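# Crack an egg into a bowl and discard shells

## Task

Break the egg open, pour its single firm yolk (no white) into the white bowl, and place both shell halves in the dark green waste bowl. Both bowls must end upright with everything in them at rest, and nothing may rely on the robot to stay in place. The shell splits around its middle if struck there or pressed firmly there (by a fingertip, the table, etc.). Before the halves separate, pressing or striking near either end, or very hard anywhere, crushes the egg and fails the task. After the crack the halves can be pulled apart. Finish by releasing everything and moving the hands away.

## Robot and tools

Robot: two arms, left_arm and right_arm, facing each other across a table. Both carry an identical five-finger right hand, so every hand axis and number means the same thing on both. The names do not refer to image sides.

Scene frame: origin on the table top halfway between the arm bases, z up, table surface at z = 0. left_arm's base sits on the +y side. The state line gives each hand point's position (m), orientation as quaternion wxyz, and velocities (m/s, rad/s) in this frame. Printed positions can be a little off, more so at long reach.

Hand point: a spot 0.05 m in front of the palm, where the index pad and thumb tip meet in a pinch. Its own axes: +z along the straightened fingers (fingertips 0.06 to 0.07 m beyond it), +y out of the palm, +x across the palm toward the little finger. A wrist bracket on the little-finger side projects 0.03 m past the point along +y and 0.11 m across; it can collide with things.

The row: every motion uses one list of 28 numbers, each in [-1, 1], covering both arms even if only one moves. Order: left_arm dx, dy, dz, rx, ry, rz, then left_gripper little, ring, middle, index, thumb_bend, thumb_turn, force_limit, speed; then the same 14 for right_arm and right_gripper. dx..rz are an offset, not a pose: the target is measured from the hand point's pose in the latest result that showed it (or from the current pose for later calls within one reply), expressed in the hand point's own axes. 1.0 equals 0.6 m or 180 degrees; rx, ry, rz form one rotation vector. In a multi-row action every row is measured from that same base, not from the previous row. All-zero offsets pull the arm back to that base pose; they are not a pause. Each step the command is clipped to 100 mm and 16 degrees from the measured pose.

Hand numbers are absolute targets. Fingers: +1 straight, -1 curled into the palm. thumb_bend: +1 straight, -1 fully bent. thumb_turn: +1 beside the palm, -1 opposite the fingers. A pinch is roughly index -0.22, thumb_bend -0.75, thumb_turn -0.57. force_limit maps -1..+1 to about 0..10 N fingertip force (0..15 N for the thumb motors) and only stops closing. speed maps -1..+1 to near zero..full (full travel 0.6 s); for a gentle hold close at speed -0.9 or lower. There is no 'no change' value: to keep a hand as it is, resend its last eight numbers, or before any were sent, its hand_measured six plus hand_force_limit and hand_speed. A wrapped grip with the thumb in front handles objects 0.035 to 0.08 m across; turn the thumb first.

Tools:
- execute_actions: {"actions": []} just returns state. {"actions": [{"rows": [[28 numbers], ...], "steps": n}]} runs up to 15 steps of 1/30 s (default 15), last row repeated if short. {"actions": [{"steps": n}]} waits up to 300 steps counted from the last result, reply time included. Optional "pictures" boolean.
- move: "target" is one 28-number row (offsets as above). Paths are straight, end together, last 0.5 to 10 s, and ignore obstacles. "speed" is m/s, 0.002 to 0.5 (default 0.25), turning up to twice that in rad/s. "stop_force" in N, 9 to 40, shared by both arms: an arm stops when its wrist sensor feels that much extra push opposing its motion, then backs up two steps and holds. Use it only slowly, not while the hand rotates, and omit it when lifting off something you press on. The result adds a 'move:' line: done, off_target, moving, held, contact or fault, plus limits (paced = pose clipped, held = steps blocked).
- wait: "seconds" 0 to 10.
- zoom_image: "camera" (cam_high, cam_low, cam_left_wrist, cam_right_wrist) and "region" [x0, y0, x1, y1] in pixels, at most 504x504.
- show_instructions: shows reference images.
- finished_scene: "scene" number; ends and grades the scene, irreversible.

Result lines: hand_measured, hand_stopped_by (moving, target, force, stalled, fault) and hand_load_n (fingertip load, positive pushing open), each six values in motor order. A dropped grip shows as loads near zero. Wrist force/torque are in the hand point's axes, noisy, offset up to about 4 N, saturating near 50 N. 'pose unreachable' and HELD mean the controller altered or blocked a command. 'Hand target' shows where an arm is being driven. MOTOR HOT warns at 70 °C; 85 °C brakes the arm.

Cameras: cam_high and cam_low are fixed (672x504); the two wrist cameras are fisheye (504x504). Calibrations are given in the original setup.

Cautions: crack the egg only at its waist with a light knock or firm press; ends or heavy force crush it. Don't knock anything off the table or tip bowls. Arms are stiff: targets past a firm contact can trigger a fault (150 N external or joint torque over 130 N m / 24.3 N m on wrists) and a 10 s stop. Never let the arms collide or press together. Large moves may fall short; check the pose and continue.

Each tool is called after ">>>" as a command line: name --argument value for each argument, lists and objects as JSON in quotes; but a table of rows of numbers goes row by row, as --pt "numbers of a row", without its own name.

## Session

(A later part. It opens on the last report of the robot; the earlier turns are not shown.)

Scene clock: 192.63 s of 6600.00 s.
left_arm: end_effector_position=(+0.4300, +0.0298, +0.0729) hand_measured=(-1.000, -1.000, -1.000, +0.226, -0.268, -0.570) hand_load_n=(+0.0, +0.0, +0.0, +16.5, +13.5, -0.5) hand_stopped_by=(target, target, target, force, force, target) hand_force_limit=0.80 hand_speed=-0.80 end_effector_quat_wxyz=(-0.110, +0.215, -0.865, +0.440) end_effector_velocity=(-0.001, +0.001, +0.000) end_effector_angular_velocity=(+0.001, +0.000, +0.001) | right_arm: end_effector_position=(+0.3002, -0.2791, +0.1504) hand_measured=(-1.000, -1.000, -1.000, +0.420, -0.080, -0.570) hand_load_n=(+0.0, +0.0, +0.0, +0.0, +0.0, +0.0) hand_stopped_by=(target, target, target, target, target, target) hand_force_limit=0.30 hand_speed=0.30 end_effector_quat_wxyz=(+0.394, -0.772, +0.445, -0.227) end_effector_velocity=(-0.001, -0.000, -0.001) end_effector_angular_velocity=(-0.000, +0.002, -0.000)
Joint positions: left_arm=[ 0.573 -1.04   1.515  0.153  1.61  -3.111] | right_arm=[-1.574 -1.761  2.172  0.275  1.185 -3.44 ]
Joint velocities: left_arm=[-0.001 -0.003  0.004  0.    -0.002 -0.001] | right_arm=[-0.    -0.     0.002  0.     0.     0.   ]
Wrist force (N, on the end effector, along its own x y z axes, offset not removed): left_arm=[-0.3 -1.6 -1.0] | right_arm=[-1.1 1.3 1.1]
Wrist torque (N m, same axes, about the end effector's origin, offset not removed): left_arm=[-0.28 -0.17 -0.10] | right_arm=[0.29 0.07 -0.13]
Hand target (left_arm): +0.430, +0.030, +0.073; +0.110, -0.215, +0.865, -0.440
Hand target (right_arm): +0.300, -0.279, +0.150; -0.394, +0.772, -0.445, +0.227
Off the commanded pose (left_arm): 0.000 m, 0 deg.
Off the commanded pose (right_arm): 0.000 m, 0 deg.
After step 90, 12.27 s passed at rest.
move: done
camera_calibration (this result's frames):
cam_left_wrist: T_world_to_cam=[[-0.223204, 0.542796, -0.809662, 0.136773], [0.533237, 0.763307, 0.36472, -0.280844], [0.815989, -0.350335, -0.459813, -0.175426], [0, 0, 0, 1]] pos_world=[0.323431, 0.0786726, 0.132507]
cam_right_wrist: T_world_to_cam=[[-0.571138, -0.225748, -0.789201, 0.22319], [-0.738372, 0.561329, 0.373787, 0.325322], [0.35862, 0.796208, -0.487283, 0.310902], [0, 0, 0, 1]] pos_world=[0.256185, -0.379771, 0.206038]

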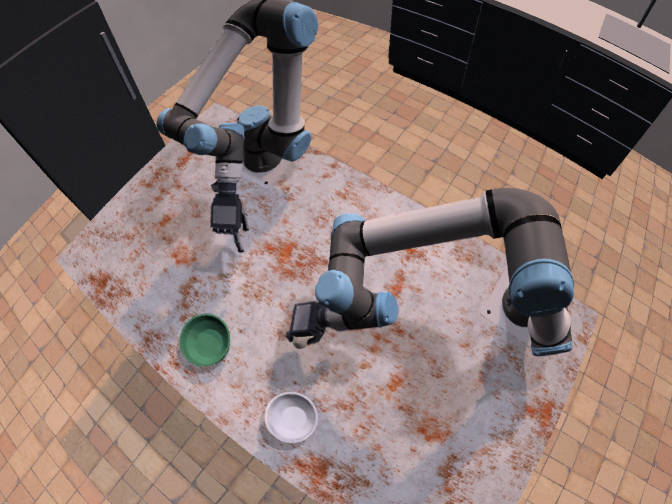

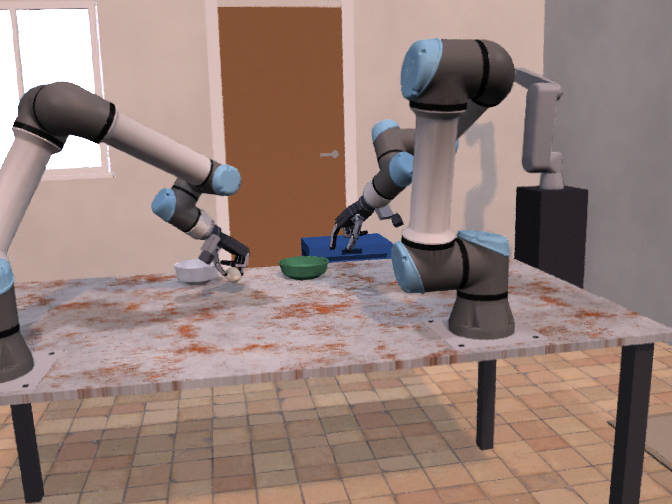

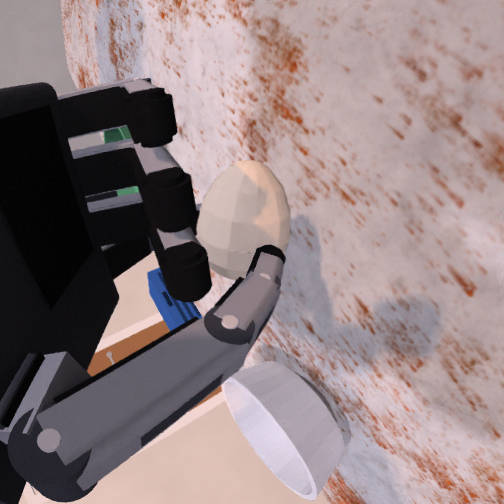

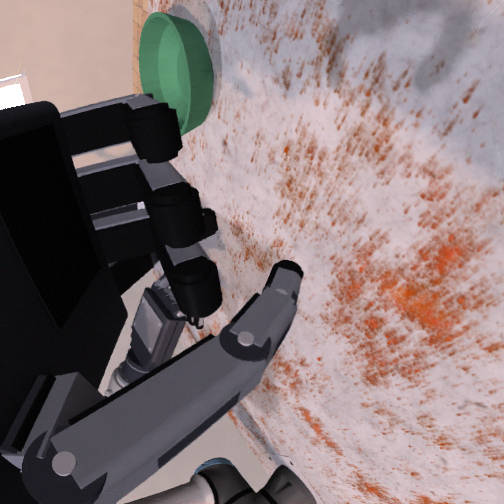

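>>> execute_actions --actions '[{"rows":[[0,0.1146,0.0833,0,0,0,-1,-1,-1,0.0,-0.6,-0.57,0.8,-0.8, 0,0,0,0,0,0,-1,-1,-1,0.42,-0.08,-0.57,0.3,0.3],[0,0.1146,0.0833,0,0,0,-1,-1,-1,0.0,-0.6,-0.57,0.8,-0.8, 0,0,0,0,0,0,-1,-1,-1,0.42,-0.08,-0.57,0.3,0.3],[0,0.1146,0.0833,0,0,0,-1,-1,-1,0.0,-0.6,-0.57,0.8,-0.8, 0,0,0,0,0,0,-1,-1,-1,0.42,-0.08,-0.57,0.3,0.3],[0,0,0,0,0,0,-1,-1,-1,0.0,-0.6,-0.57,0.8,-0.8, 0,0,0,0,0,0,-1,-1,-1,0.42,-0.08,-0.57,0.3,0.3]],"steps":15}]'

Scene clock: 203.53 s of 6600.00 s.
left_arm: end_effector_position=(+0.4301, +0.0295, +0.0719) hand_measured=(-1.000, -1.000, -1.000, +0.226, -0.268, -0.570) hand_load_n=(+0.0, +0.0, +0.0, +11.5, +13.0, +0.0) hand_stopped_by=(target, target, target, force, force, target) hand_force_limit=0.80 hand_speed=-0.80 end_effector_quat_wxyz=(-0.110, +0.215, -0.864, +0.441) end_effector_velocity=(-0.002, +0.002, +0.013) end_effector_angular_velocity=(+0.018, +0.008, -0.000) | right_arm: end_effector_position=(+0.3002, -0.2791, +0.1503) hand_measured=(-1.000, -1.000, -1.000, +0.420, -0.080, -0.570) hand_load_n=(+0.0, +0.0, +0.0, +0.0, +0.0, +0.0) hand_stopped_by=(target, target, target, target, target, target) hand_force_limit=0.30 hand_speed=0.30 end_effector_quat_wxyz=(+0.394, -0.772, +0.445, -0.227) end_effector_velocity=(+0.000, +0.000, +0.000) end_effector_angular_velocity=(+0.001, +0.001, -0.001)
Joint positions: left_arm=[ 0.573 -1.039  1.518  0.148  1.61  -3.111] | right_arm=[-1.574 -1.761  2.172  0.275  1.185 -3.44 ]
Joint velocities: left_arm=[-0.001 -0.01  -0.025  0.055 -0.002  0.001] | right_arm=[-0.     0.    -0.001  0.001  0.     0.002]
Wrist force (N, on the end effector, along its own x y z axes, offset not removed): left_arm=[1.5 0.1 0.4] | right_arm=[-3.5 2.0 0.3]
Wrist torque (N m, same axes, about the end effector's origin, offset not removed): left_arm=[-0.06 -0.45 0.10] | right_arm=[0.37 0.46 -0.25]
Hand target (left_arm): +0.430, +0.030, +0.073; +0.110, -0.215, +0.865, -0.440
Hand target (right_arm): +0.300, -0.279, +0.150; -0.394, +0.772, -0.445, +0.227
Off the commanded pose (left_arm): 0.001 m, 0 deg.
Off the commanded pose (right_arm): 0.000 m, 0 deg.
Steps of this call (steps 1 to 90: nothing new was sent; then 7.40 s passed at rest; steps 91 to 105: all 15 steps of this action). Readings (end_effector_position | what the end effector reports):
91: left_arm (+0.4299, +0.0298, +0.0728) | right_arm (+0.3002, -0.2791, +0.1503) | left_arm hand_measured=(-1.000, -1.000, -1.000, +0.226, -0.268, -0.570) hand_load_n=(+0.0, +0.0, +0.0, +16.5, +13.5, -0.5) hand_stopped_by=(target, target, target, force, force, target) hand_force_limit=0.80 hand_speed=-0.80 | right_arm hand_measured=(-1.000, -1.000, -1.000, +0.420, -0.080, -0.570) hand_load_n=(+0.0, +0.0, +0.0, +0.0, +0.0, +0.0) hand_stopped_by=(target, target, target, target, target, target) hand_force_limit=0.30 hand_speed=0.30
92: left_arm (+0.4290, +0.0311, +0.0665) | right_arm (+0.3002, -0.2791, +0.1503) | left_arm hand_measured=(-1.000, -1.000, -1.000, +0.226, -0.268, -0.570) hand_load_n=(+0.0, +0.0, +0.0, +16.5, +13.5, -0.5) hand_stopped_by=(target, target, target, force, force, target) hand_force_limit=0.80 hand_speed=-0.80 | right_arm hand_measured=(-1.000, -1.000, -1.000, +0.420, -0.080, -0.570) hand_load_n=(+0.0, +0.0, +0.0, +0.0, +0.0, +0.0) hand_stopped_by=(target, target, target, target, target, target) hand_force_limit=0.30 hand_speed=0.30
94: left_arm (+0.4255, +0.0365, +0.0302) | right_arm (+0.3002, -0.2791, +0.1503) | left_arm hand_measured=(-1.000, -1.000, -1.000, +0.226, -0.268, -0.570) hand_load_n=(+0.0, +0.0, +0.0, +16.5, +13.5, -0.5) hand_stopped_by=(target, target, target, force, force, target) hand_force_limit=0.80 hand_speed=-0.80 | right_arm hand_measured=(-1.000, -1.000, -1.000, +0.420, -0.080, -0.570) hand_load_n=(+0.0, +0.0, +0.0, +0.0, +0.0, +0.0) hand_stopped_by=(target, target, target, target, target, target) hand_force_limit=0.30 hand_speed=0.30
98: left_arm (+0.4325, +0.0252, +0.0558) | right_arm (+0.3002, -0.2791, +0.1503) | left_arm hand_measured=(-1.000, -1.000, -1.000, +0.226, -0.268, -0.570) hand_load_n=(+0.0, +0.0, +0.0, +12.0, +13.0, +0.0) hand_stopped_by=(target, target, target, force, force, target) hand_force_limit=0.80 hand_speed=-0.80 | right_arm hand_measured=(-1.000, -1.000, -1.000, +0.420, -0.080, -0.570) hand_load_n=(+0.0, +0.0, +0.0, +0.0, +0.0, +0.0) hand_stopped_by=(target, target, target, target, target, target) hand_force_limit=0.30 hand_speed=0.30
105: the state above
camera_calibration (this result's frames):
cam_left_wrist: T_world_to_cam=[[-0.2224, 0.541646, -0.810653, 0.135866], [0.533037, 0.763755, 0.364074, -0.28021], [0.816339, -0.351138, -0.458576, -0.176262], [0, 0, 0, 1]] pos_world=[0.323469, 0.0785282, 0.131328]
cam_right_wrist: T_world_to_cam=[[-0.571205, -0.225729, -0.789159, 0.223176], [-0.738323, 0.561358, 0.37384, 0.325318], [0.358614, 0.796193, -0.487311, 0.310904], [0, 0, 0, 1]] pos_world=[0.256175, -0.379783, 0.206012]

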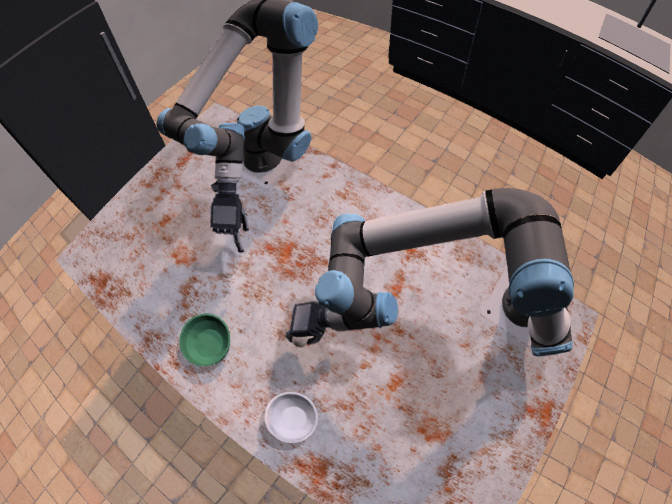

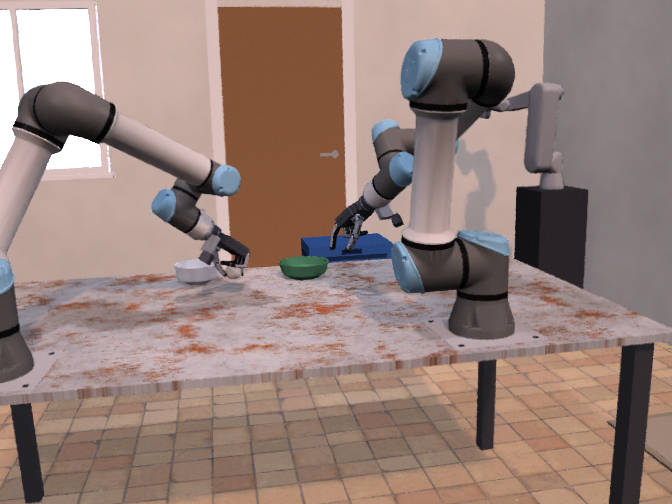

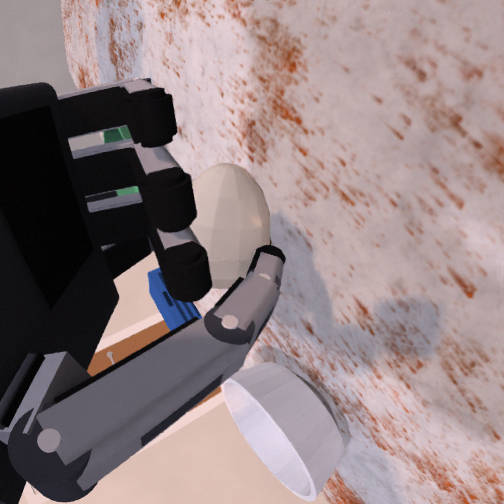

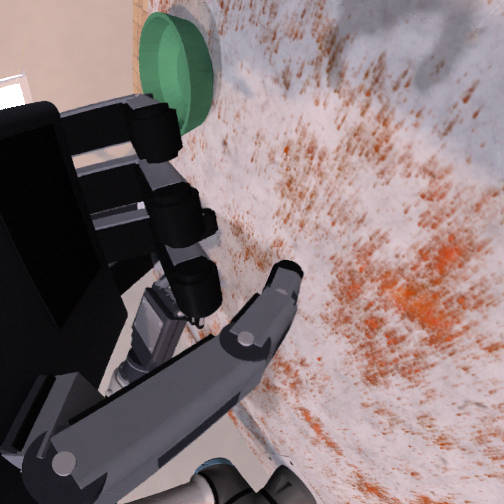

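>>> zoom_image --camera "cam_left_wrist" --region '[160, 140, 320, 300]'

>>> zoom_image --camera "cam_low" --region '[190, 230, 270, 290]'

>>> zoom_image --camera "cam_high" --region '[270, 290, 350, 370]'

Region (160, 140, 320, 300) of cam_left_wrist's 504x504 image, scaled by 3.150, with more detail than that image has.

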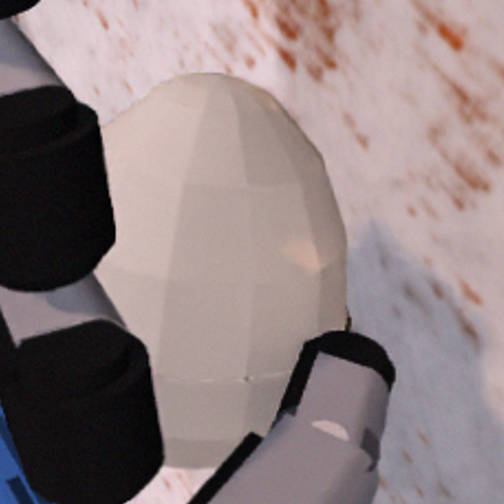

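Region (190, 230, 270, 290) of cam_low's 672x504 image, scaled by 6.300, with more detail than that image has; it fills the top 378 rows of this view, and the rest is white.

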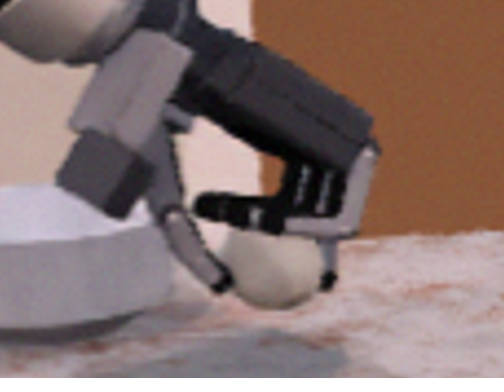

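Region (270, 290, 350, 370) of cam_high's 672x504 image, scaled by 6.300, with more detail than that image has.

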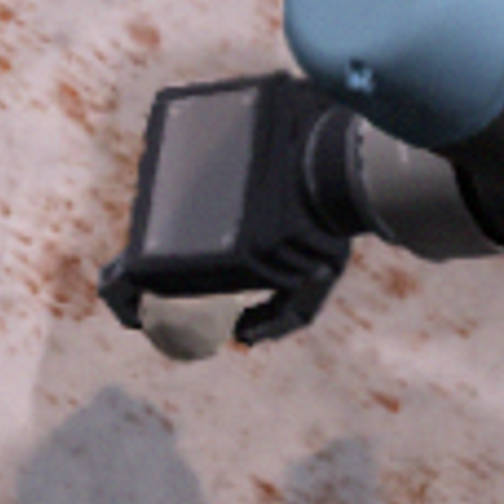

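>>> zoom_image --camera "cam_left_wrist" --region '[220, 210, 290, 280]'

Region (220, 210, 290, 280) of cam_left_wrist's 504x504 image, scaled by 7.200, with more detail than that image has.

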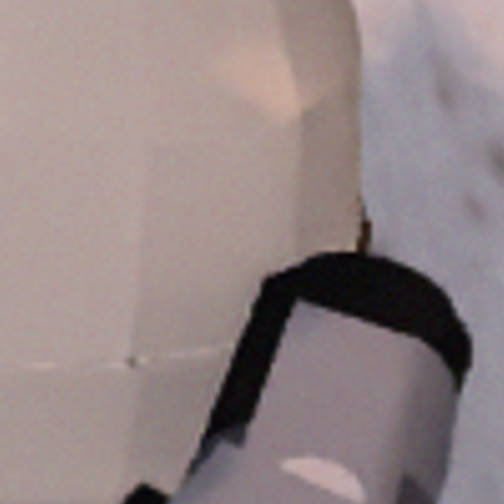

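>>> move --target '[0,0.0472,0.0343,0,0,0,-1,-1,-1,0.0,-0.6,-0.57,0.8,-0.8, 0,0,0,0,0,0,-1,-1,-1,0.42,-0.08,-0.57,0.3,0.3]' --speed 0.08

>>> move --target '[0,0.027,0.0196,0,0,0,-1,-1,-1,0.0,-0.6,-0.57,0.8,-0.8, 0,0,0,0,0,0,-1,-1,-1,0.42,-0.08,-0.57,0.3,0.3]' --speed 0.01 --stop_force 9

Scene clock: 233.40 s of 6600.00 s.
left_arm: end_effector_position=(+0.4302, +0.0295, +0.0369) hand_measured=(-1.000, -1.000, -1.000, +0.226, -0.268, -0.570) hand_load_n=(+0.0, +0.0, +0.0, +12.0, +13.0, +0.0) hand_stopped_by=(target, target, target, force, force, target) hand_force_limit=0.80 hand_speed=-0.80 end_effector_quat_wxyz=(-0.110, +0.215, -0.864, +0.441) end_effector_velocity=(+0.001, +0.001, -0.001) end_effector_angular_velocity=(-0.000, -0.001, +0.002) | right_arm: end_effector_position=(+0.3002, -0.2791, +0.1504) hand_measured=(-1.000, -1.000, -1.000, +0.420, -0.080, -0.570) hand_load_n=(+0.0, +0.0, +0.0, +0.0, +0.0, +0.0) hand_stopped_by=(target, target, target, target, target, target) hand_force_limit=0.30 hand_speed=0.30 end_effector_quat_wxyz=(+0.394, -0.772, +0.445, -0.227) end_effector_velocity=(+0.000, +0.000, -0.000) end_effector_angular_velocity=(-0.000, +0.001, +0.000)
Joint positions: left_arm=[ 0.573 -0.998  1.552  0.073  1.61  -3.111] | right_arm=[-1.574 -1.761  2.172  0.275  1.185 -3.44 ]
Joint velocities: left_arm=[ 0.003  0.002  0.001 -0.004  0.     0.001] | right_arm=[ 0.     0.002 -0.001  0.001  0.    -0.   ]
Wrist force (N, on the end effector, along its own x y z axes, offset not removed): left_arm=[-0.1 2.6 2.5] | right_arm=[-2.2 0.4 2.0]
Wrist torque (N m, same axes, about the end effector's origin, offset not removed): left_arm=[0.19 -0.16 0.01] | right_arm=[0.15 0.22 -0.20]
Hand target (left_arm): +0.430, +0.029, +0.037; +0.110, -0.215, +0.864, -0.441
Hand target (right_arm): +0.300, -0.279, +0.150; -0.394, +0.772, -0.445, +0.227
Off the commanded pose (left_arm): 0.000 m, 0 deg.
Off the commanded pose (right_arm): 0.000 m, 0 deg.
After step 130, 24.67 s passed at rest.
move: done
camera_calibration (this result's frames):
cam_left_wrist: T_world_to_cam=[[-0.222406, 0.541639, -0.810656, 0.107603], [0.533035, 0.76376, 0.364066, -0.267519], [0.816339, -0.351137, -0.458577, -0.192367], [0, 0, 0, 1]] pos_world=[0.323565, 0.0784911, 0.0964088]
cam_right_wrist: T_world_to_cam=[[-0.571138, -0.225748, -0.789202, 0.22319], [-0.738372, 0.56133, 0.373787, 0.325322], [0.358621, 0.796208, -0.487283, 0.310902], [0, 0, 0, 1]] pos_world=[0.256185, -0.379771, 0.206038]

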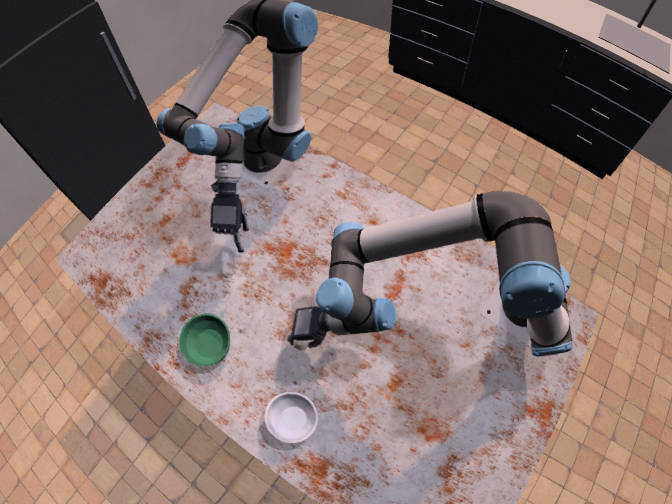

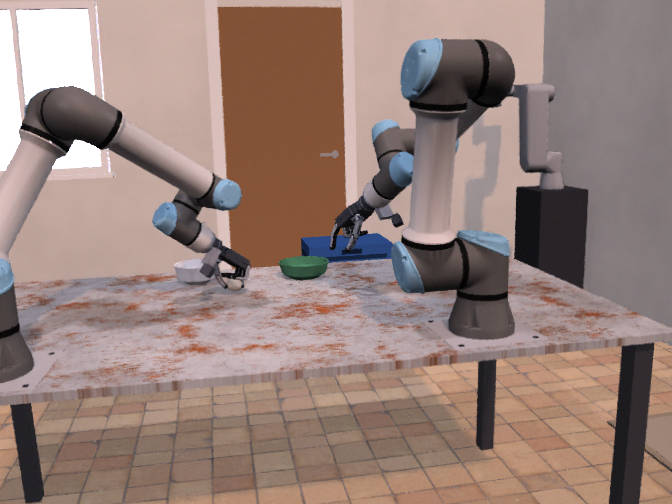

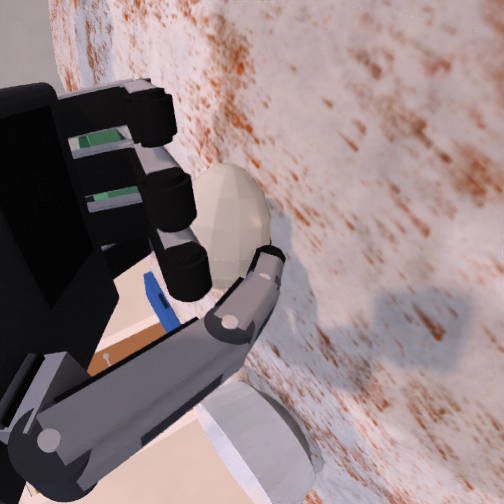

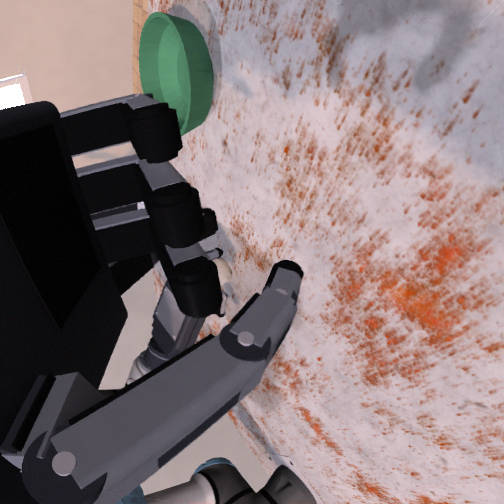

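Scene clock: 235.30 s of 6600.00 s.
left_arm: end_effector_position=(+0.4302, +0.0296, +0.0216) hand_measured=(-1.000, -1.000, -1.000, +0.226, -0.268, -0.570) hand_load_n=(+0.0, +0.0, +0.0, +11.5, +11.5, +1.5) hand_stopped_by=(target, target, target, force, force, target) hand_force_limit=0.80 hand_speed=-0.80 end_effector_quat_wxyz=(-0.110, +0.215, -0.864, +0.441) end_effector_velocity=(-0.001, -0.000, +0.003) end_effector_angular_velocity=(+0.002, +0.000, -0.002) | right_arm: end_effector_position=(+0.3002, -0.2791, +0.1504) hand_measured=(-1.000, -1.000, -1.000, +0.420, -0.080, -0.570) hand_load_n=(+0.0, +0.0, +0.0, +0.0, +0.0, +0.0) hand_stopped_by=(target, target, target, target, target, target) hand_force_limit=0.30 hand_speed=0.30 end_effector_quat_wxyz=(+0.394, -0.772, +0.445, -0.227) end_effector_velocity=(+0.000, -0.000, +0.000) end_effector_angular_velocity=(-0.001, -0.003, +0.000)
Joint positions: left_arm=[ 0.573 -0.978  1.566  0.04   1.61  -3.111] | right_arm=[-1.574 -1.761  2.172  0.275  1.185 -3.44 ]
Joint velocities: left_arm=[-0.001 -0.003 -0.003  0.009  0.     0.001] | right_arm=[-0.    -0.001 -0.    -0.001 -0.    -0.001]
Wrist force (N, on the end effector, along its own x y z axes, offset not removed): left_arm=[-3.3 -5.6 -6.2] | right_arm=[-3.0 0.2 0.7]
Wrist torque (N m, same axes, about the end effector's origin, offset not removed): left_arm=[0.04 0.16 -0.20] | right_arm=[0.11 0.32 -0.30]
Hand target (left_arm): +0.430, +0.029, +0.022; +0.111, -0.215, +0.864, -0.441
Hand target (right_arm): +0.300, -0.279, +0.150; -0.394, +0.772, -0.445, +0.227
Off the commanded pose (left_arm): 0.005 m, 0 deg.
Off the commanded pose (right_arm): 0.000 m, 0 deg.
move: contact (left_arm)
camera_calibration (this result's frames):
cam_left_wrist: T_world_to_cam=[[-0.222457, 0.541773, -0.810552, 0.0951529], [0.533048, 0.763704, 0.364164, -0.26201], [0.816317, -0.351052, -0.458682, -0.199378], [0, 0, 0, 1]] pos_world=[0.323587, 0.0785543, 0.0810898]
cam_right_wrist: T_world_to_cam=[[-0.571138, -0.225748, -0.789202, 0.22319], [-0.738372, 0.561329, 0.373787, 0.325322], [0.35862, 0.796208, -0.487282, 0.310902], [0, 0, 0, 1]] pos_world=[0.256185, -0.379771, 0.206038]

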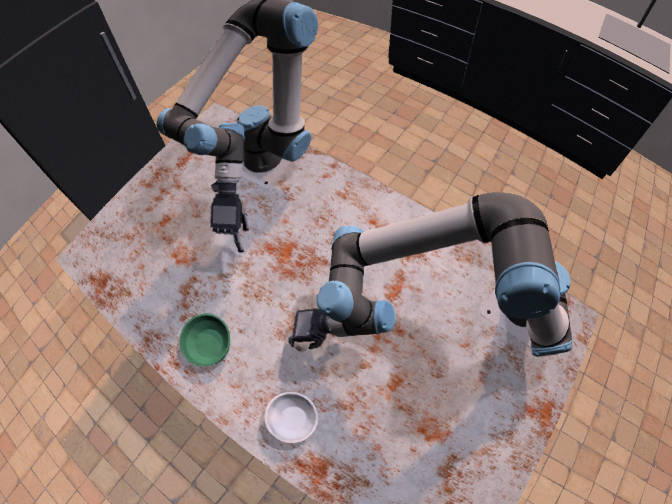

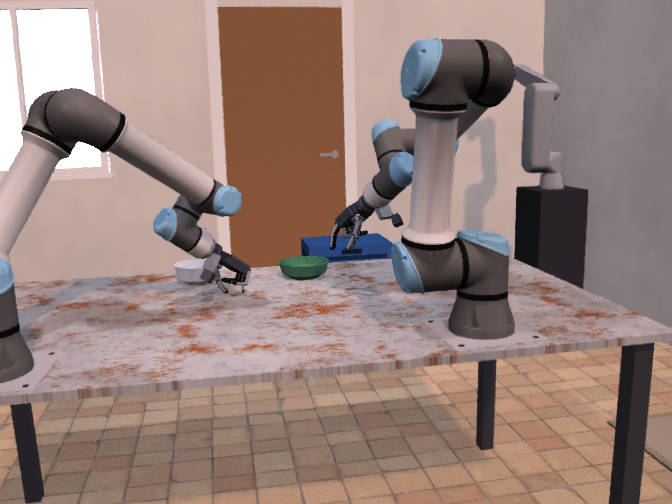

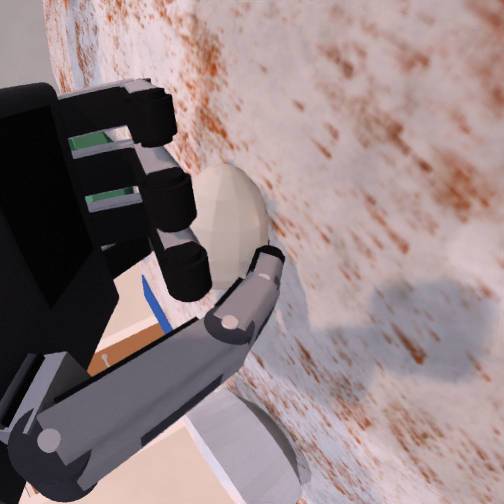

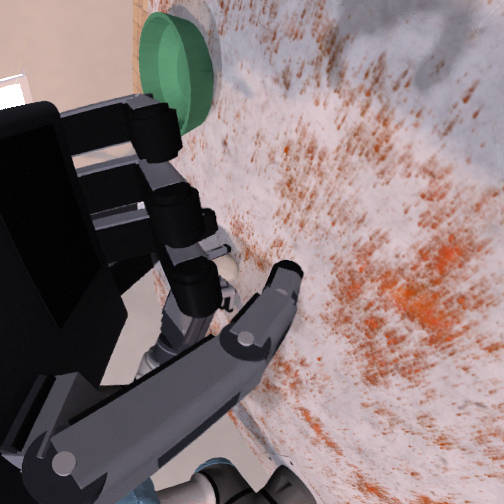

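>>> execute_actions --actions '[]'

Scene clock: 252.03 s of 6600.00 s.
left_arm: end_effector_position=(+0.4303, +0.0295, +0.0221) hand_measured=(-1.000, -1.000, -1.000, +0.226, -0.268, -0.570) hand_load_n=(+0.0, +0.0, +0.0, +11.0, +12.0, +0.0) hand_stopped_by=(target, target, target, force, force, target) hand_force_limit=0.80 hand_speed=-0.80 end_effector_quat_wxyz=(-0.111, +0.215, -0.864, +0.441) end_effector_velocity=(-0.001, -0.000, -0.000) end_effector_angular_velocity=(+0.001, +0.000, -0.002) | right_arm: end_effector_position=(+0.3002, -0.2791, +0.1504) hand_measured=(-1.000, -1.000, -1.000, +0.420, -0.080, -0.570) hand_load_n=(+0.0, +0.0, +0.0, +0.0, +0.0, +0.0) hand_stopped_by=(target, target, target, target, target, target) hand_force_limit=0.30 hand_speed=0.30 end_effector_quat_wxyz=(+0.394, -0.772, +0.445, -0.227) end_effector_velocity=(-0.000, -0.000, +0.000) end_effector_angular_velocity=(-0.000, +0.000, -0.000)
Joint positions: left_arm=[ 0.573 -0.979  1.565  0.041  1.61  -3.111] | right_arm=[-1.574 -1.761  2.172  0.275  1.185 -3.44 ]
Joint velocities: left_arm=[-0.001 -0.    -0.     0.001 -0.     0.001] | right_arm=[-0. -0. -0.  0.  0.  0.]
Wrist force (N, on the end effector, along its own x y z axes, offset not removed): left_arm=[-1.2 -1.2 0.0] | right_arm=[-0.8 0.7 0.9]
Wrist torque (N m, same axes, about the end effector's origin, offset not removed): left_arm=[-0.14 -0.10 -0.13] | right_arm=[0.17 -0.01 -0.14]
Hand target (left_arm): +0.430, +0.029, +0.022; +0.111, -0.215, +0.864, -0.441
Hand target (right_arm): +0.300, -0.279, +0.150; -0.394, +0.772, -0.445, +0.227
Off the commanded pose (left_arm): 0.005 m, 0 deg.
Off the commanded pose (right_arm): 0.000 m, 0 deg.
Steps of this call (steps 1 to 90: nothing new was sent; then 13.73 s passed at rest). Readings (end_effector_position | what the end effector reports):
1: left_arm (+0.4302, +0.0296, +0.0217) | right_arm (+0.3002, -0.2791, +0.1504) | left_arm hand_measured=(-1.000, -1.000, -1.000, +0.226, -0.268, -0.570) hand_load_n=(+0.0, +0.0, +0.0, +11.5, +11.5, +1.0) hand_stopped_by=(target, target, target, force, force, target) hand_force_limit=0.80 hand_speed=-0.80 | right_arm hand_measured=(-1.000, -1.000, -1.000, +0.420, -0.080, -0.570) hand_load_n=(+0.0, +0.0, +0.0, +0.0, +0.0, +0.0) hand_stopped_by=(target, target, target, target, target, target) hand_force_limit=0.30 hand_speed=0.30
2: left_arm (+0.4302, +0.0296, +0.0218) | right_arm (+0.3002, -0.2791, +0.1504) | left_arm hand_measured=(-1.000, -1.000, -1.000, +0.226, -0.268, -0.570) hand_load_n=(+0.0, +0.0, +0.0, +11.0, +11.5, +1.0) hand_stopped_by=(target, target, target, force, force, target) hand_force_limit=0.80 hand_speed=-0.80 | right_arm hand_measured=(-1.000, -1.000, -1.000, +0.420, -0.080, -0.570) hand_load_n=(+0.0, +0.0, +0.0, +0.0, +0.0, +0.0) hand_stopped_by=(target, target, target, target, target, target) hand_force_limit=0.30 hand_speed=0.30
4: left_arm (+0.4303, +0.0295, +0.0219) | right_arm (+0.3002, -0.2791, +0.1504) | left_arm hand_measured=(-1.000, -1.000, -1.000, +0.226, -0.268, -0.570) hand_load_n=(+0.0, +0.0, +0.0, +11.0, +12.0, +0.5) hand_stopped_by=(target, target, target, force, force, target) hand_force_limit=0.80 hand_speed=-0.80 | right_arm hand_measured=(-1.000, -1.000, -1.000, +0.420, -0.080, -0.570) hand_load_n=(+0.0, +0.0, +0.0, +0.0, +0.0, +0.0) hand_stopped_by=(target, target, target, target, target, target) hand_force_limit=0.30 hand_speed=0.30
8: left_arm (+0.4303, +0.0295, +0.0220) | right_arm (+0.3002, -0.2791, +0.1504) | left_arm hand_measured=(-1.000, -1.000, -1.000, +0.226, -0.268, -0.570) hand_load_n=(+0.0, +0.0, +0.0, +11.0, +12.0, +0.0) hand_stopped_by=(target, target, target, force, force, target) hand_force_limit=0.80 hand_speed=-0.80 | right_arm hand_measured=(-1.000, -1.000, -1.000, +0.420, -0.080, -0.570) hand_load_n=(+0.0, +0.0, +0.0, +0.0, +0.0, +0.0) hand_stopped_by=(target, target, target, target, target, target) hand_force_limit=0.30 hand_speed=0.30
90: the state above
camera_calibration (this result's frames):
cam_left_wrist: T_world_to_cam=[[-0.222351, 0.54155, -0.81073, 0.0955643], [0.532989, 0.763809, 0.364031, -0.262111], [0.816384, -0.351167, -0.458474, -0.199272], [0, 0, 0, 1]] pos_world=[0.323634, 0.078472, 0.0815321]
cam_right_wrist: T_world_to_cam=[[-0.571138, -0.225748, -0.789202, 0.22319], [-0.738372, 0.561329, 0.373787, 0.325322], [0.358621, 0.796208, -0.487283, 0.310902], [0, 0, 0, 1]] pos_world=[0.256185, -0.379771, 0.206038]

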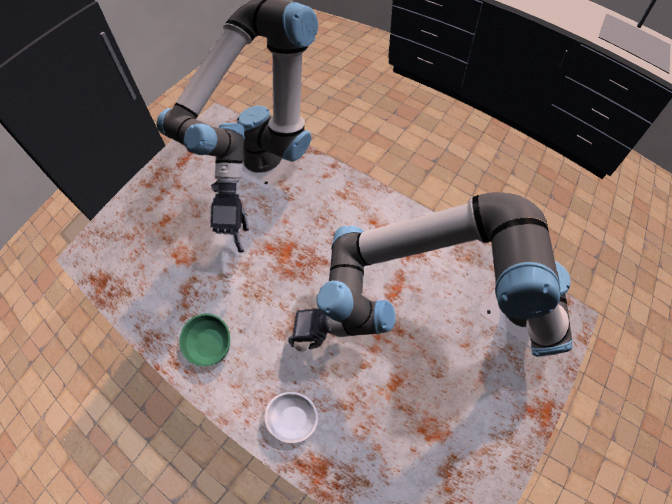

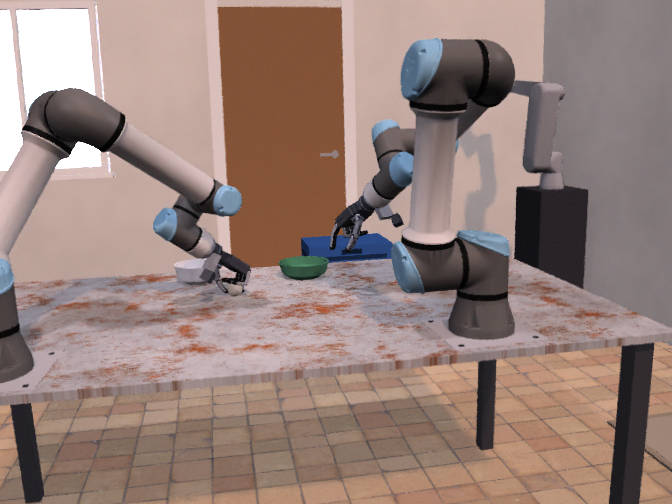

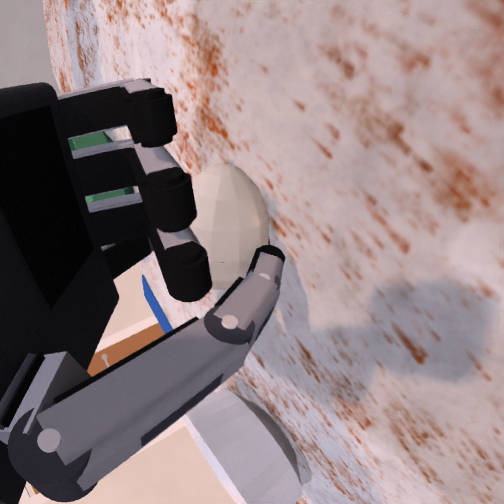

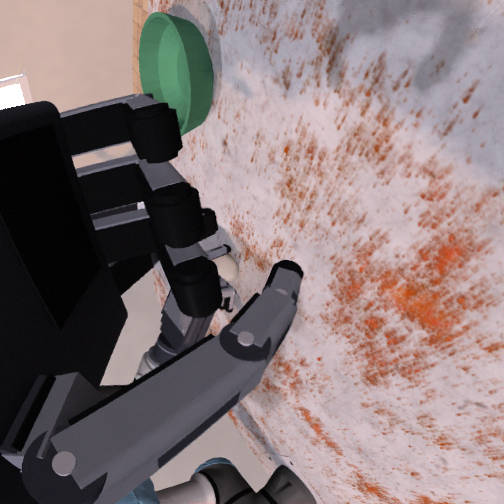

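>>> execute_actions --actions '[{"rows":[[0,-0.004,-0.003,0,0,0,-1,-1,-1,0.40,-0.08,-0.57,0.3,-0.4,0,0,0,0,0,0,-1,-1,-1,0.42,-0.08,-0.57,0.3,0.3],[0,-0.004,-0.003,0,0,0,-1,-1,-1,0.40,-0.08,-0.57,0.3,-0.4,0,0,0,0,0,0,-1,-1,-1,0.42,-0.08,-0.57,0.3,0.3],[0,-0.006,-0.0045,0,0,0,-1,-1,-1,0.40,-0.08,-0.57,0.3,-0.4,0,0,0,0,0,0,-1,-1,-1,0.42,-0.08,-0.57,0.3,0.3],[0,-0.009,-0.0065,0,0,0,-1,-1,-1,0.40,-0.08,-0.57,0.3,-0.4,0,0,0,0,0,0,-1,-1,-1,0.42,-0.08,-0.57,0.3,0.3],[0,-0.012,-0.009,0,0,0,-1,-1,-1,0.40,-0.08,-0.57,0.3,-0.4,0,0,0,0,0,0,-1,-1,-1,0.42,-0.08,-0.57,0.3,0.3],[0,-0.015,-0.011,0,0,0,-1,-1,-1,0.40,-0.08,-0.57,0.3,-0.4,0,0,0,0,0,0,-1,-1,-1,0.42,-0.08,-0.57,0.3,0.3],[0,-0.018,-0.013,0,0,0,-1,-1,-1,0.40,-0.08,-0.57,0.3,-0.4,0,0,0,0,0,0,-1,-1,-1,0.42,-0.08,-0.57,0.3,0.3]],"steps":15}]'

Scene clock: 258.67 s of 6600.00 s.
left_arm: end_effector_position=(+0.4303, +0.0295, +0.0351) hand_measured=(-1.000, -1.000, -1.000, +0.400, -0.080, -0.570) hand_load_n=(+0.0, +0.0, +0.0, +0.0, +0.0, +0.0) hand_stopped_by=(target, target, target, target, moving, target) hand_force_limit=0.30 hand_speed=-0.40 end_effector_quat_wxyz=(-0.110, +0.215, -0.864, +0.441) end_effector_velocity=(+0.000, -0.000, +0.004) end_effector_angular_velocity=(-0.001, -0.000, +0.000) | right_arm: end_effector_position=(+0.3002, -0.2791, +0.1504) hand_measured=(-1.000, -1.000, -1.000, +0.420, -0.080, -0.570) hand_load_n=(+0.0, +0.0, +0.0, +0.0, +0.0, +0.0) hand_stopped_by=(target, target, target, target, target, target) hand_force_limit=0.30 hand_speed=0.30 end_effector_quat_wxyz=(+0.394, -0.772, +0.445, -0.227) end_effector_velocity=(-0.000, +0.000, +0.000) end_effector_angular_velocity=(+0.001, +0.000, -0.000)
Joint positions: left_arm=[ 0.573 -0.996  1.554  0.069  1.61  -3.111] | right_arm=[-1.574 -1.761  2.172  0.275  1.185 -3.44 ]
Joint velocities: left_arm=[-0.    -0.004 -0.003  0.007 -0.    -0.   ] | right_arm=[-0.    -0.001 -0.     0.001 -0.     0.001]
Wrist force (N, on the end effector, along its own x y z axes, offset not removed): left_arm=[0.1 0.7 1.5] | right_arm=[-1.4 2.6 -0.2]
Wrist torque (N m, same axes, about the end effector's origin, offset not removed): left_arm=[0.01 -0.32 -0.08] | right_arm=[0.52 0.16 -0.09]
Hand target (left_arm): +0.430, +0.029, +0.035; +0.111, -0.215, +0.864, -0.441
Hand target (right_arm): +0.300, -0.279, +0.150; -0.394, +0.772, -0.445, +0.227
Off the commanded pose (left_arm): 0.000 m, 0 deg.
Off the commanded pose (right_arm): 0.000 m, 0 deg.
Steps of this call (steps 1 to 90: nothing new was sent; then 3.13 s passed at rest; steps 91 to 105: all 15 steps of this action). Readings (end_effector_position | what the end effector reports):
91: left_arm (+0.4303, +0.0294, +0.0221) | right_arm (+0.3002, -0.2791, +0.1504) | left_arm hand_measured=(-1.000, -1.000, -1.000, +0.226, -0.268, -0.570) hand_load_n=(+0.0, +0.0, +0.0, +11.0, +12.0, +0.0) hand_stopped_by=(target, target, target, moving, moving, target) hand_force_limit=0.30 hand_speed=-0.40 | right_arm hand_measured=(-1.000, -1.000, -1.000, +0.420, -0.080, -0.570) hand_load_n=(+0.0, +0.0, +0.0, +0.0, +0.0, +0.0) hand_stopped_by=(target, target, target, target, target, target) hand_force_limit=0.30 hand_speed=0.30
92: left_arm (+0.4303, +0.0294, +0.0226) | right_arm (+0.3002, -0.2791, +0.1504) | left_arm hand_measured=(-1.000, -1.000, -1.000, +0.226, -0.268, -0.570) hand_load_n=(+0.0, +0.0, +0.0, +11.0, +12.0, +0.0) hand_stopped_by=(target, target, target, moving, moving, target) hand_force_limit=0.30 hand_speed=-0.40 | right_arm hand_measured=(-1.000, -1.000, -1.000, +0.420, -0.080, -0.570) hand_load_n=(+0.0, +0.0, +0.0, +0.0, +0.0, +0.0) hand_stopped_by=(target, target, target, target, target, target) hand_force_limit=0.30 hand_speed=0.30
94: left_arm (+0.4303, +0.0294, +0.0242) | right_arm (+0.3002, -0.2791, +0.1504) | left_arm hand_measured=(-1.000, -1.000, -1.000, +0.254, -0.254, -0.570) hand_load_n=(+0.0, +0.0, +0.0, +3.5, +4.5, +0.0) hand_stopped_by=(target, target, target, moving, moving, target) hand_force_limit=0.30 hand_speed=-0.40 | right_arm hand_measured=(-1.000, -1.000, -1.000, +0.420, -0.080, -0.570) hand_load_n=(+0.0, +0.0, +0.0, +0.0, +0.0, +0.0) hand_stopped_by=(target, target, target, target, target, target) hand_force_limit=0.30 hand_speed=0.30
98: left_arm (+0.4303, +0.0295, +0.0304) | right_arm (+0.3002, -0.2791, +0.1504) | left_arm hand_measured=(-1.000, -1.000, -1.000, +0.388, -0.172, -0.570) hand_load_n=(+0.0, +0.0, +0.0, +0.0, +0.0, +0.0) hand_stopped_by=(target, target, target, moving, moving, target) hand_force_limit=0.30 hand_speed=-0.40 | right_arm hand_measured=(-1.000, -1.000, -1.000, +0.420, -0.080, -0.570) hand_load_n=(+0.0, +0.0, +0.0, +0.0, +0.0, +0.0) hand_stopped_by=(target, target, target, target, target, target) hand_force_limit=0.30 hand_speed=0.30
105: the state above
camera_calibration (this result's frames):
cam_left_wrist: T_world_to_cam=[[-0.22234, 0.54153, -0.810746, 0.106126], [0.533014, 0.763805, 0.364002, -0.266837], [0.816371, -0.351207, -0.458468, -0.193273], [0, 0, 0, 1]] pos_world=[0.323607, 0.0784623, 0.094561]
cam_right_wrist: T_world_to_cam=[[-0.571138, -0.225748, -0.789201, 0.22319], [-0.738371, 0.56133, 0.373787, 0.325322], [0.358621, 0.796208, -0.487283, 0.310902], [0, 0, 0, 1]] pos_world=[0.256185, -0.379771, 0.206038]

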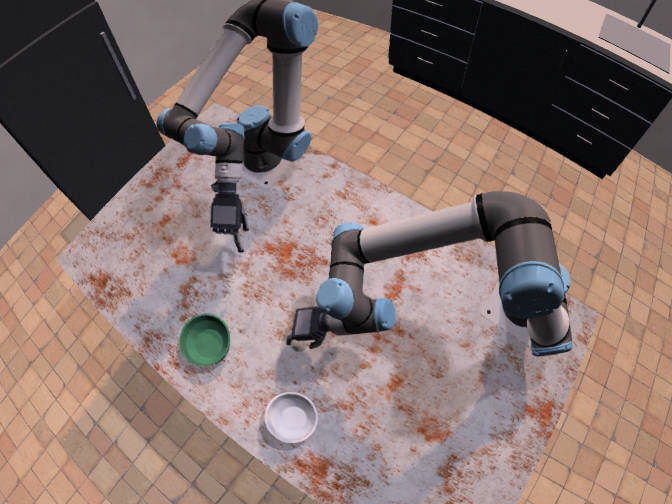

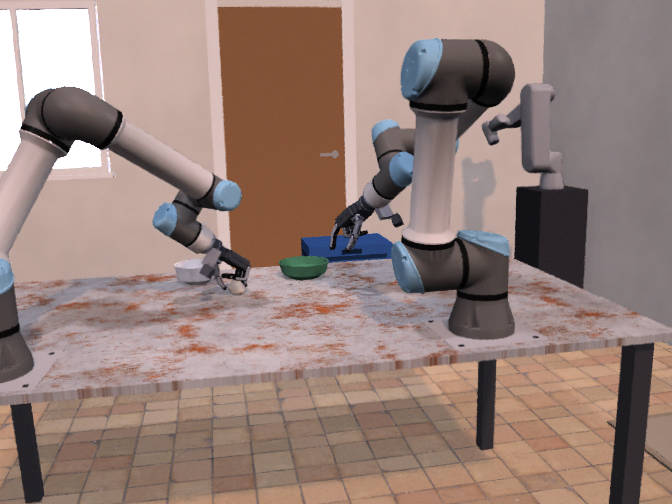

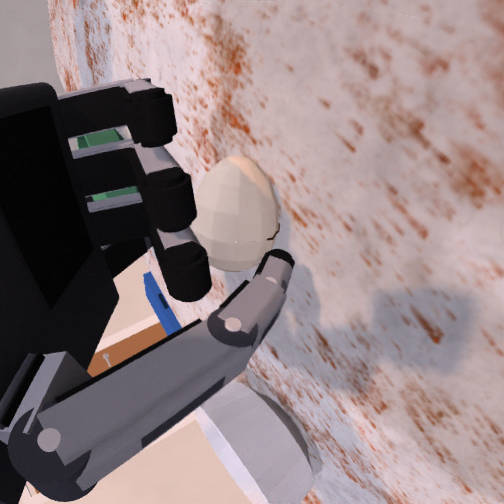

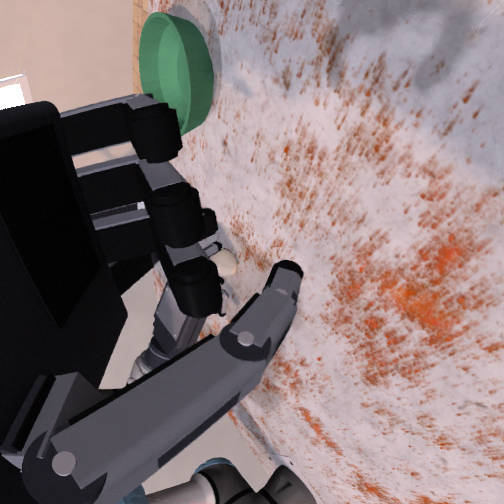

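>>> zoom_image --camera "cam_left_wrist" --region '[170, 130, 330, 290]'

Region (170, 130, 330, 290) of cam_left_wrist's 504x504 image, scaled by 3.150, with more detail than that image has.

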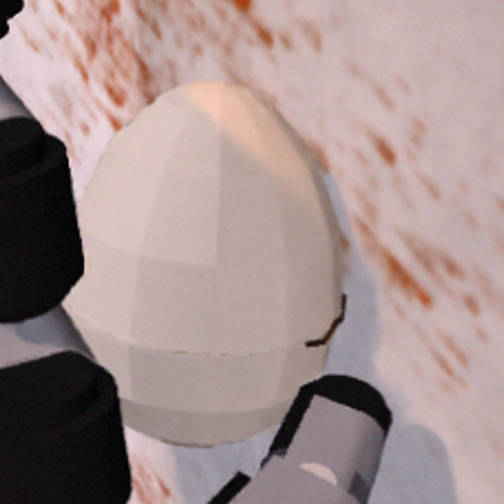

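>>> zoom_image --camera "cam_high" --region '[260, 290, 360, 365]'

>>> zoom_image --camera "cam_low" --region '[190, 240, 290, 315]'

Region (260, 290, 360, 365) of cam_high's 672x504 image, scaled by 5.040, with more detail than that image has; it fills the top 378 rows of this view, and the rest is white.

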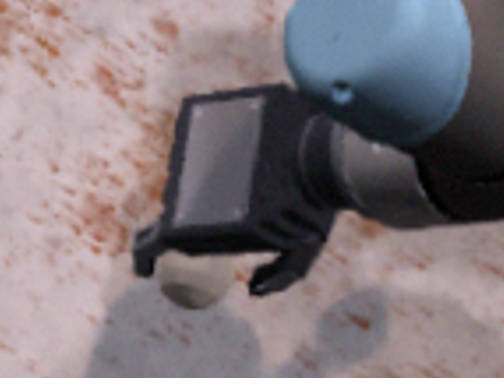

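Region (190, 240, 290, 315) of cam_low's 672x504 image, scaled by 5.040, with more detail than that image has; it fills the top 378 rows of this view, and the rest is white.

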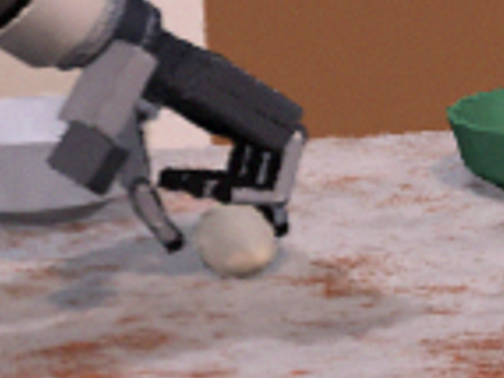

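>>> move --target '[0.0663,-0.0662,-0.093,0.0016,-0.0082,0.049,-1,-1,-1,0.40,-0.08,-0.57,0.3,-0.4,-0.1764,-0.2675,0.4544,-0.0326,-0.398,-0.2446,-1,-1,-1,0.42,-0.08,-0.57,0.3,0.3]' --speed 0.35

Scene clock: 381.47 s of 6600.00 s.
left_arm: end_effector_position=(+0.3847, +0.0301, +0.0999) hand_measured=(-1.000, -1.000, -1.000, +0.400, -0.080, -0.570) hand_load_n=(+0.0, +0.0, +0.0, +0.0, +0.0, +0.0) hand_stopped_by=(target, target, target, target, target, target) hand_force_limit=0.30 hand_speed=-0.40 end_effector_quat_wxyz=(-0.156, +0.153, -0.876, +0.431) end_effector_velocity=(-0.000, -0.001, +0.001) end_effector_angular_velocity=(-0.000, -0.000, -0.001) | right_arm: end_effector_position=(+0.5184, -0.0304, +0.1208) hand_measured=(-1.000, -1.000, -1.000, +0.420, -0.080, -0.570) hand_load_n=(+0.0, +0.0, +0.0, +0.0, +0.0, +0.0) hand_stopped_by=(target, target, target, target, target, target) hand_force_limit=0.30 hand_speed=0.30 end_effector_quat_wxyz=(-0.477, +0.868, +0.124, -0.056) end_effector_velocity=(+0.002, +0.001, -0.000) end_effector_angular_velocity=(+0.002, -0.003, -0.007)
Joint positions: left_arm=[ 0.459 -1.148  1.624  0.145  1.492 -3.024] | right_arm=[-1.313 -0.204  0.037  1.67   0.57  -4.656]
Joint velocities: left_arm=[-0.001 -0.    -0.001  0.001 -0.     0.   ] | right_arm=[-0.     0.002 -0.007 -0.01  -0.     0.013]
Wrist force (N, on the end effector, along its own x y z axes, offset not removed): left_arm=[-0.3 0.4 0.0] | right_arm=[-2.3 1.4 0.7]
Wrist torque (N m, same axes, about the end effector's origin, offset not removed): left_arm=[0.07 -0.15 -0.21] | right_arm=[0.26 0.28 -0.15]
Hand target (left_arm): +0.385, +0.030, +0.100; +0.156, -0.153, +0.876, -0.431
Hand target (right_arm): +0.519, -0.030, +0.121; -0.477, +0.868, +0.123, -0.056
Off the commanded pose (left_arm): 0.000 m, 0 deg.
Off the commanded pose (right_arm): 0.002 m, 13 deg.
elbow stopped short (right arm): the move would have taken joint 3 (elbow) straighter than the controller allows; a more bent joint 3 avoids this.
After step 90, 117.00 s passed at rest.
move: off_target (right_arm)
camera_calibration (this result's frames):
cam_left_wrist: T_world_to_cam=[[-0.0814788, 0.601348, -0.794822, 0.0906538], [0.531051, 0.701037, 0.475954, -0.275154], [0.843414, -0.38331, -0.376466, -0.143778], [0, 0, 0, 1]] pos_world=[0.274771, 0.083267, 0.148887]
cam_right_wrist: T_world_to_cam=[[0.0795767, -0.559685, -0.824876, 0.0374344], [-0.729349, -0.596765, 0.334548, 0.322742], [-0.679499, 0.575, -0.455694, 0.547844], [0, 0, 0, 1]] pos_world=[0.604672, -0.101458, 0.172555]

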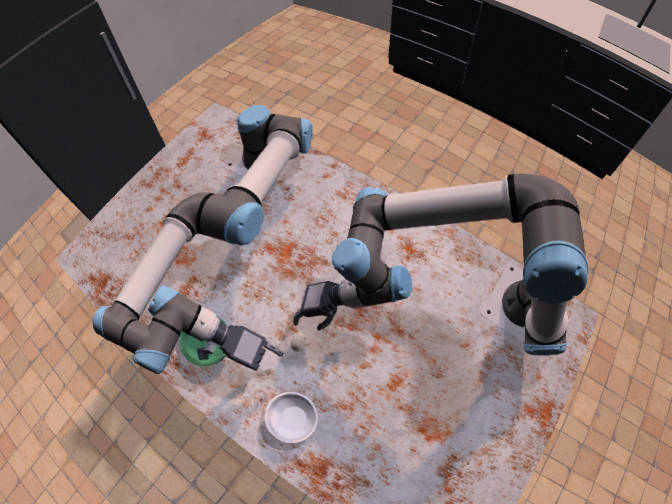

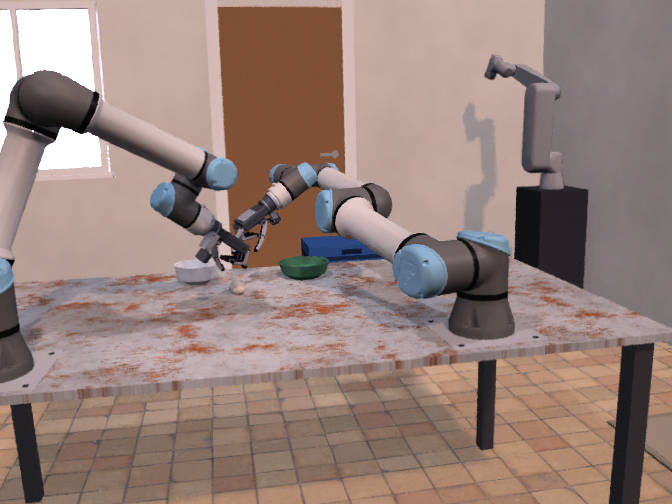

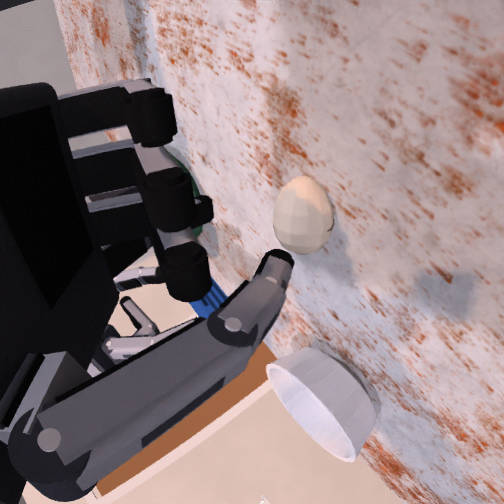

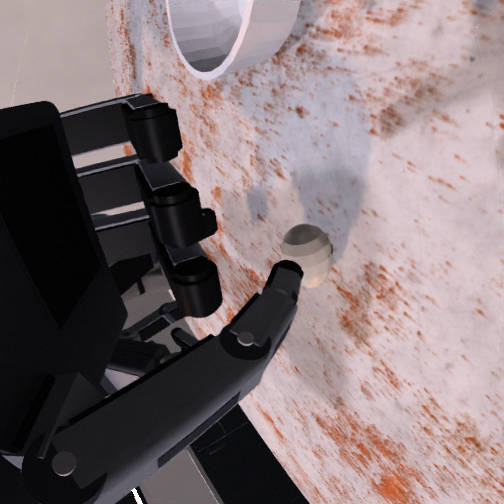

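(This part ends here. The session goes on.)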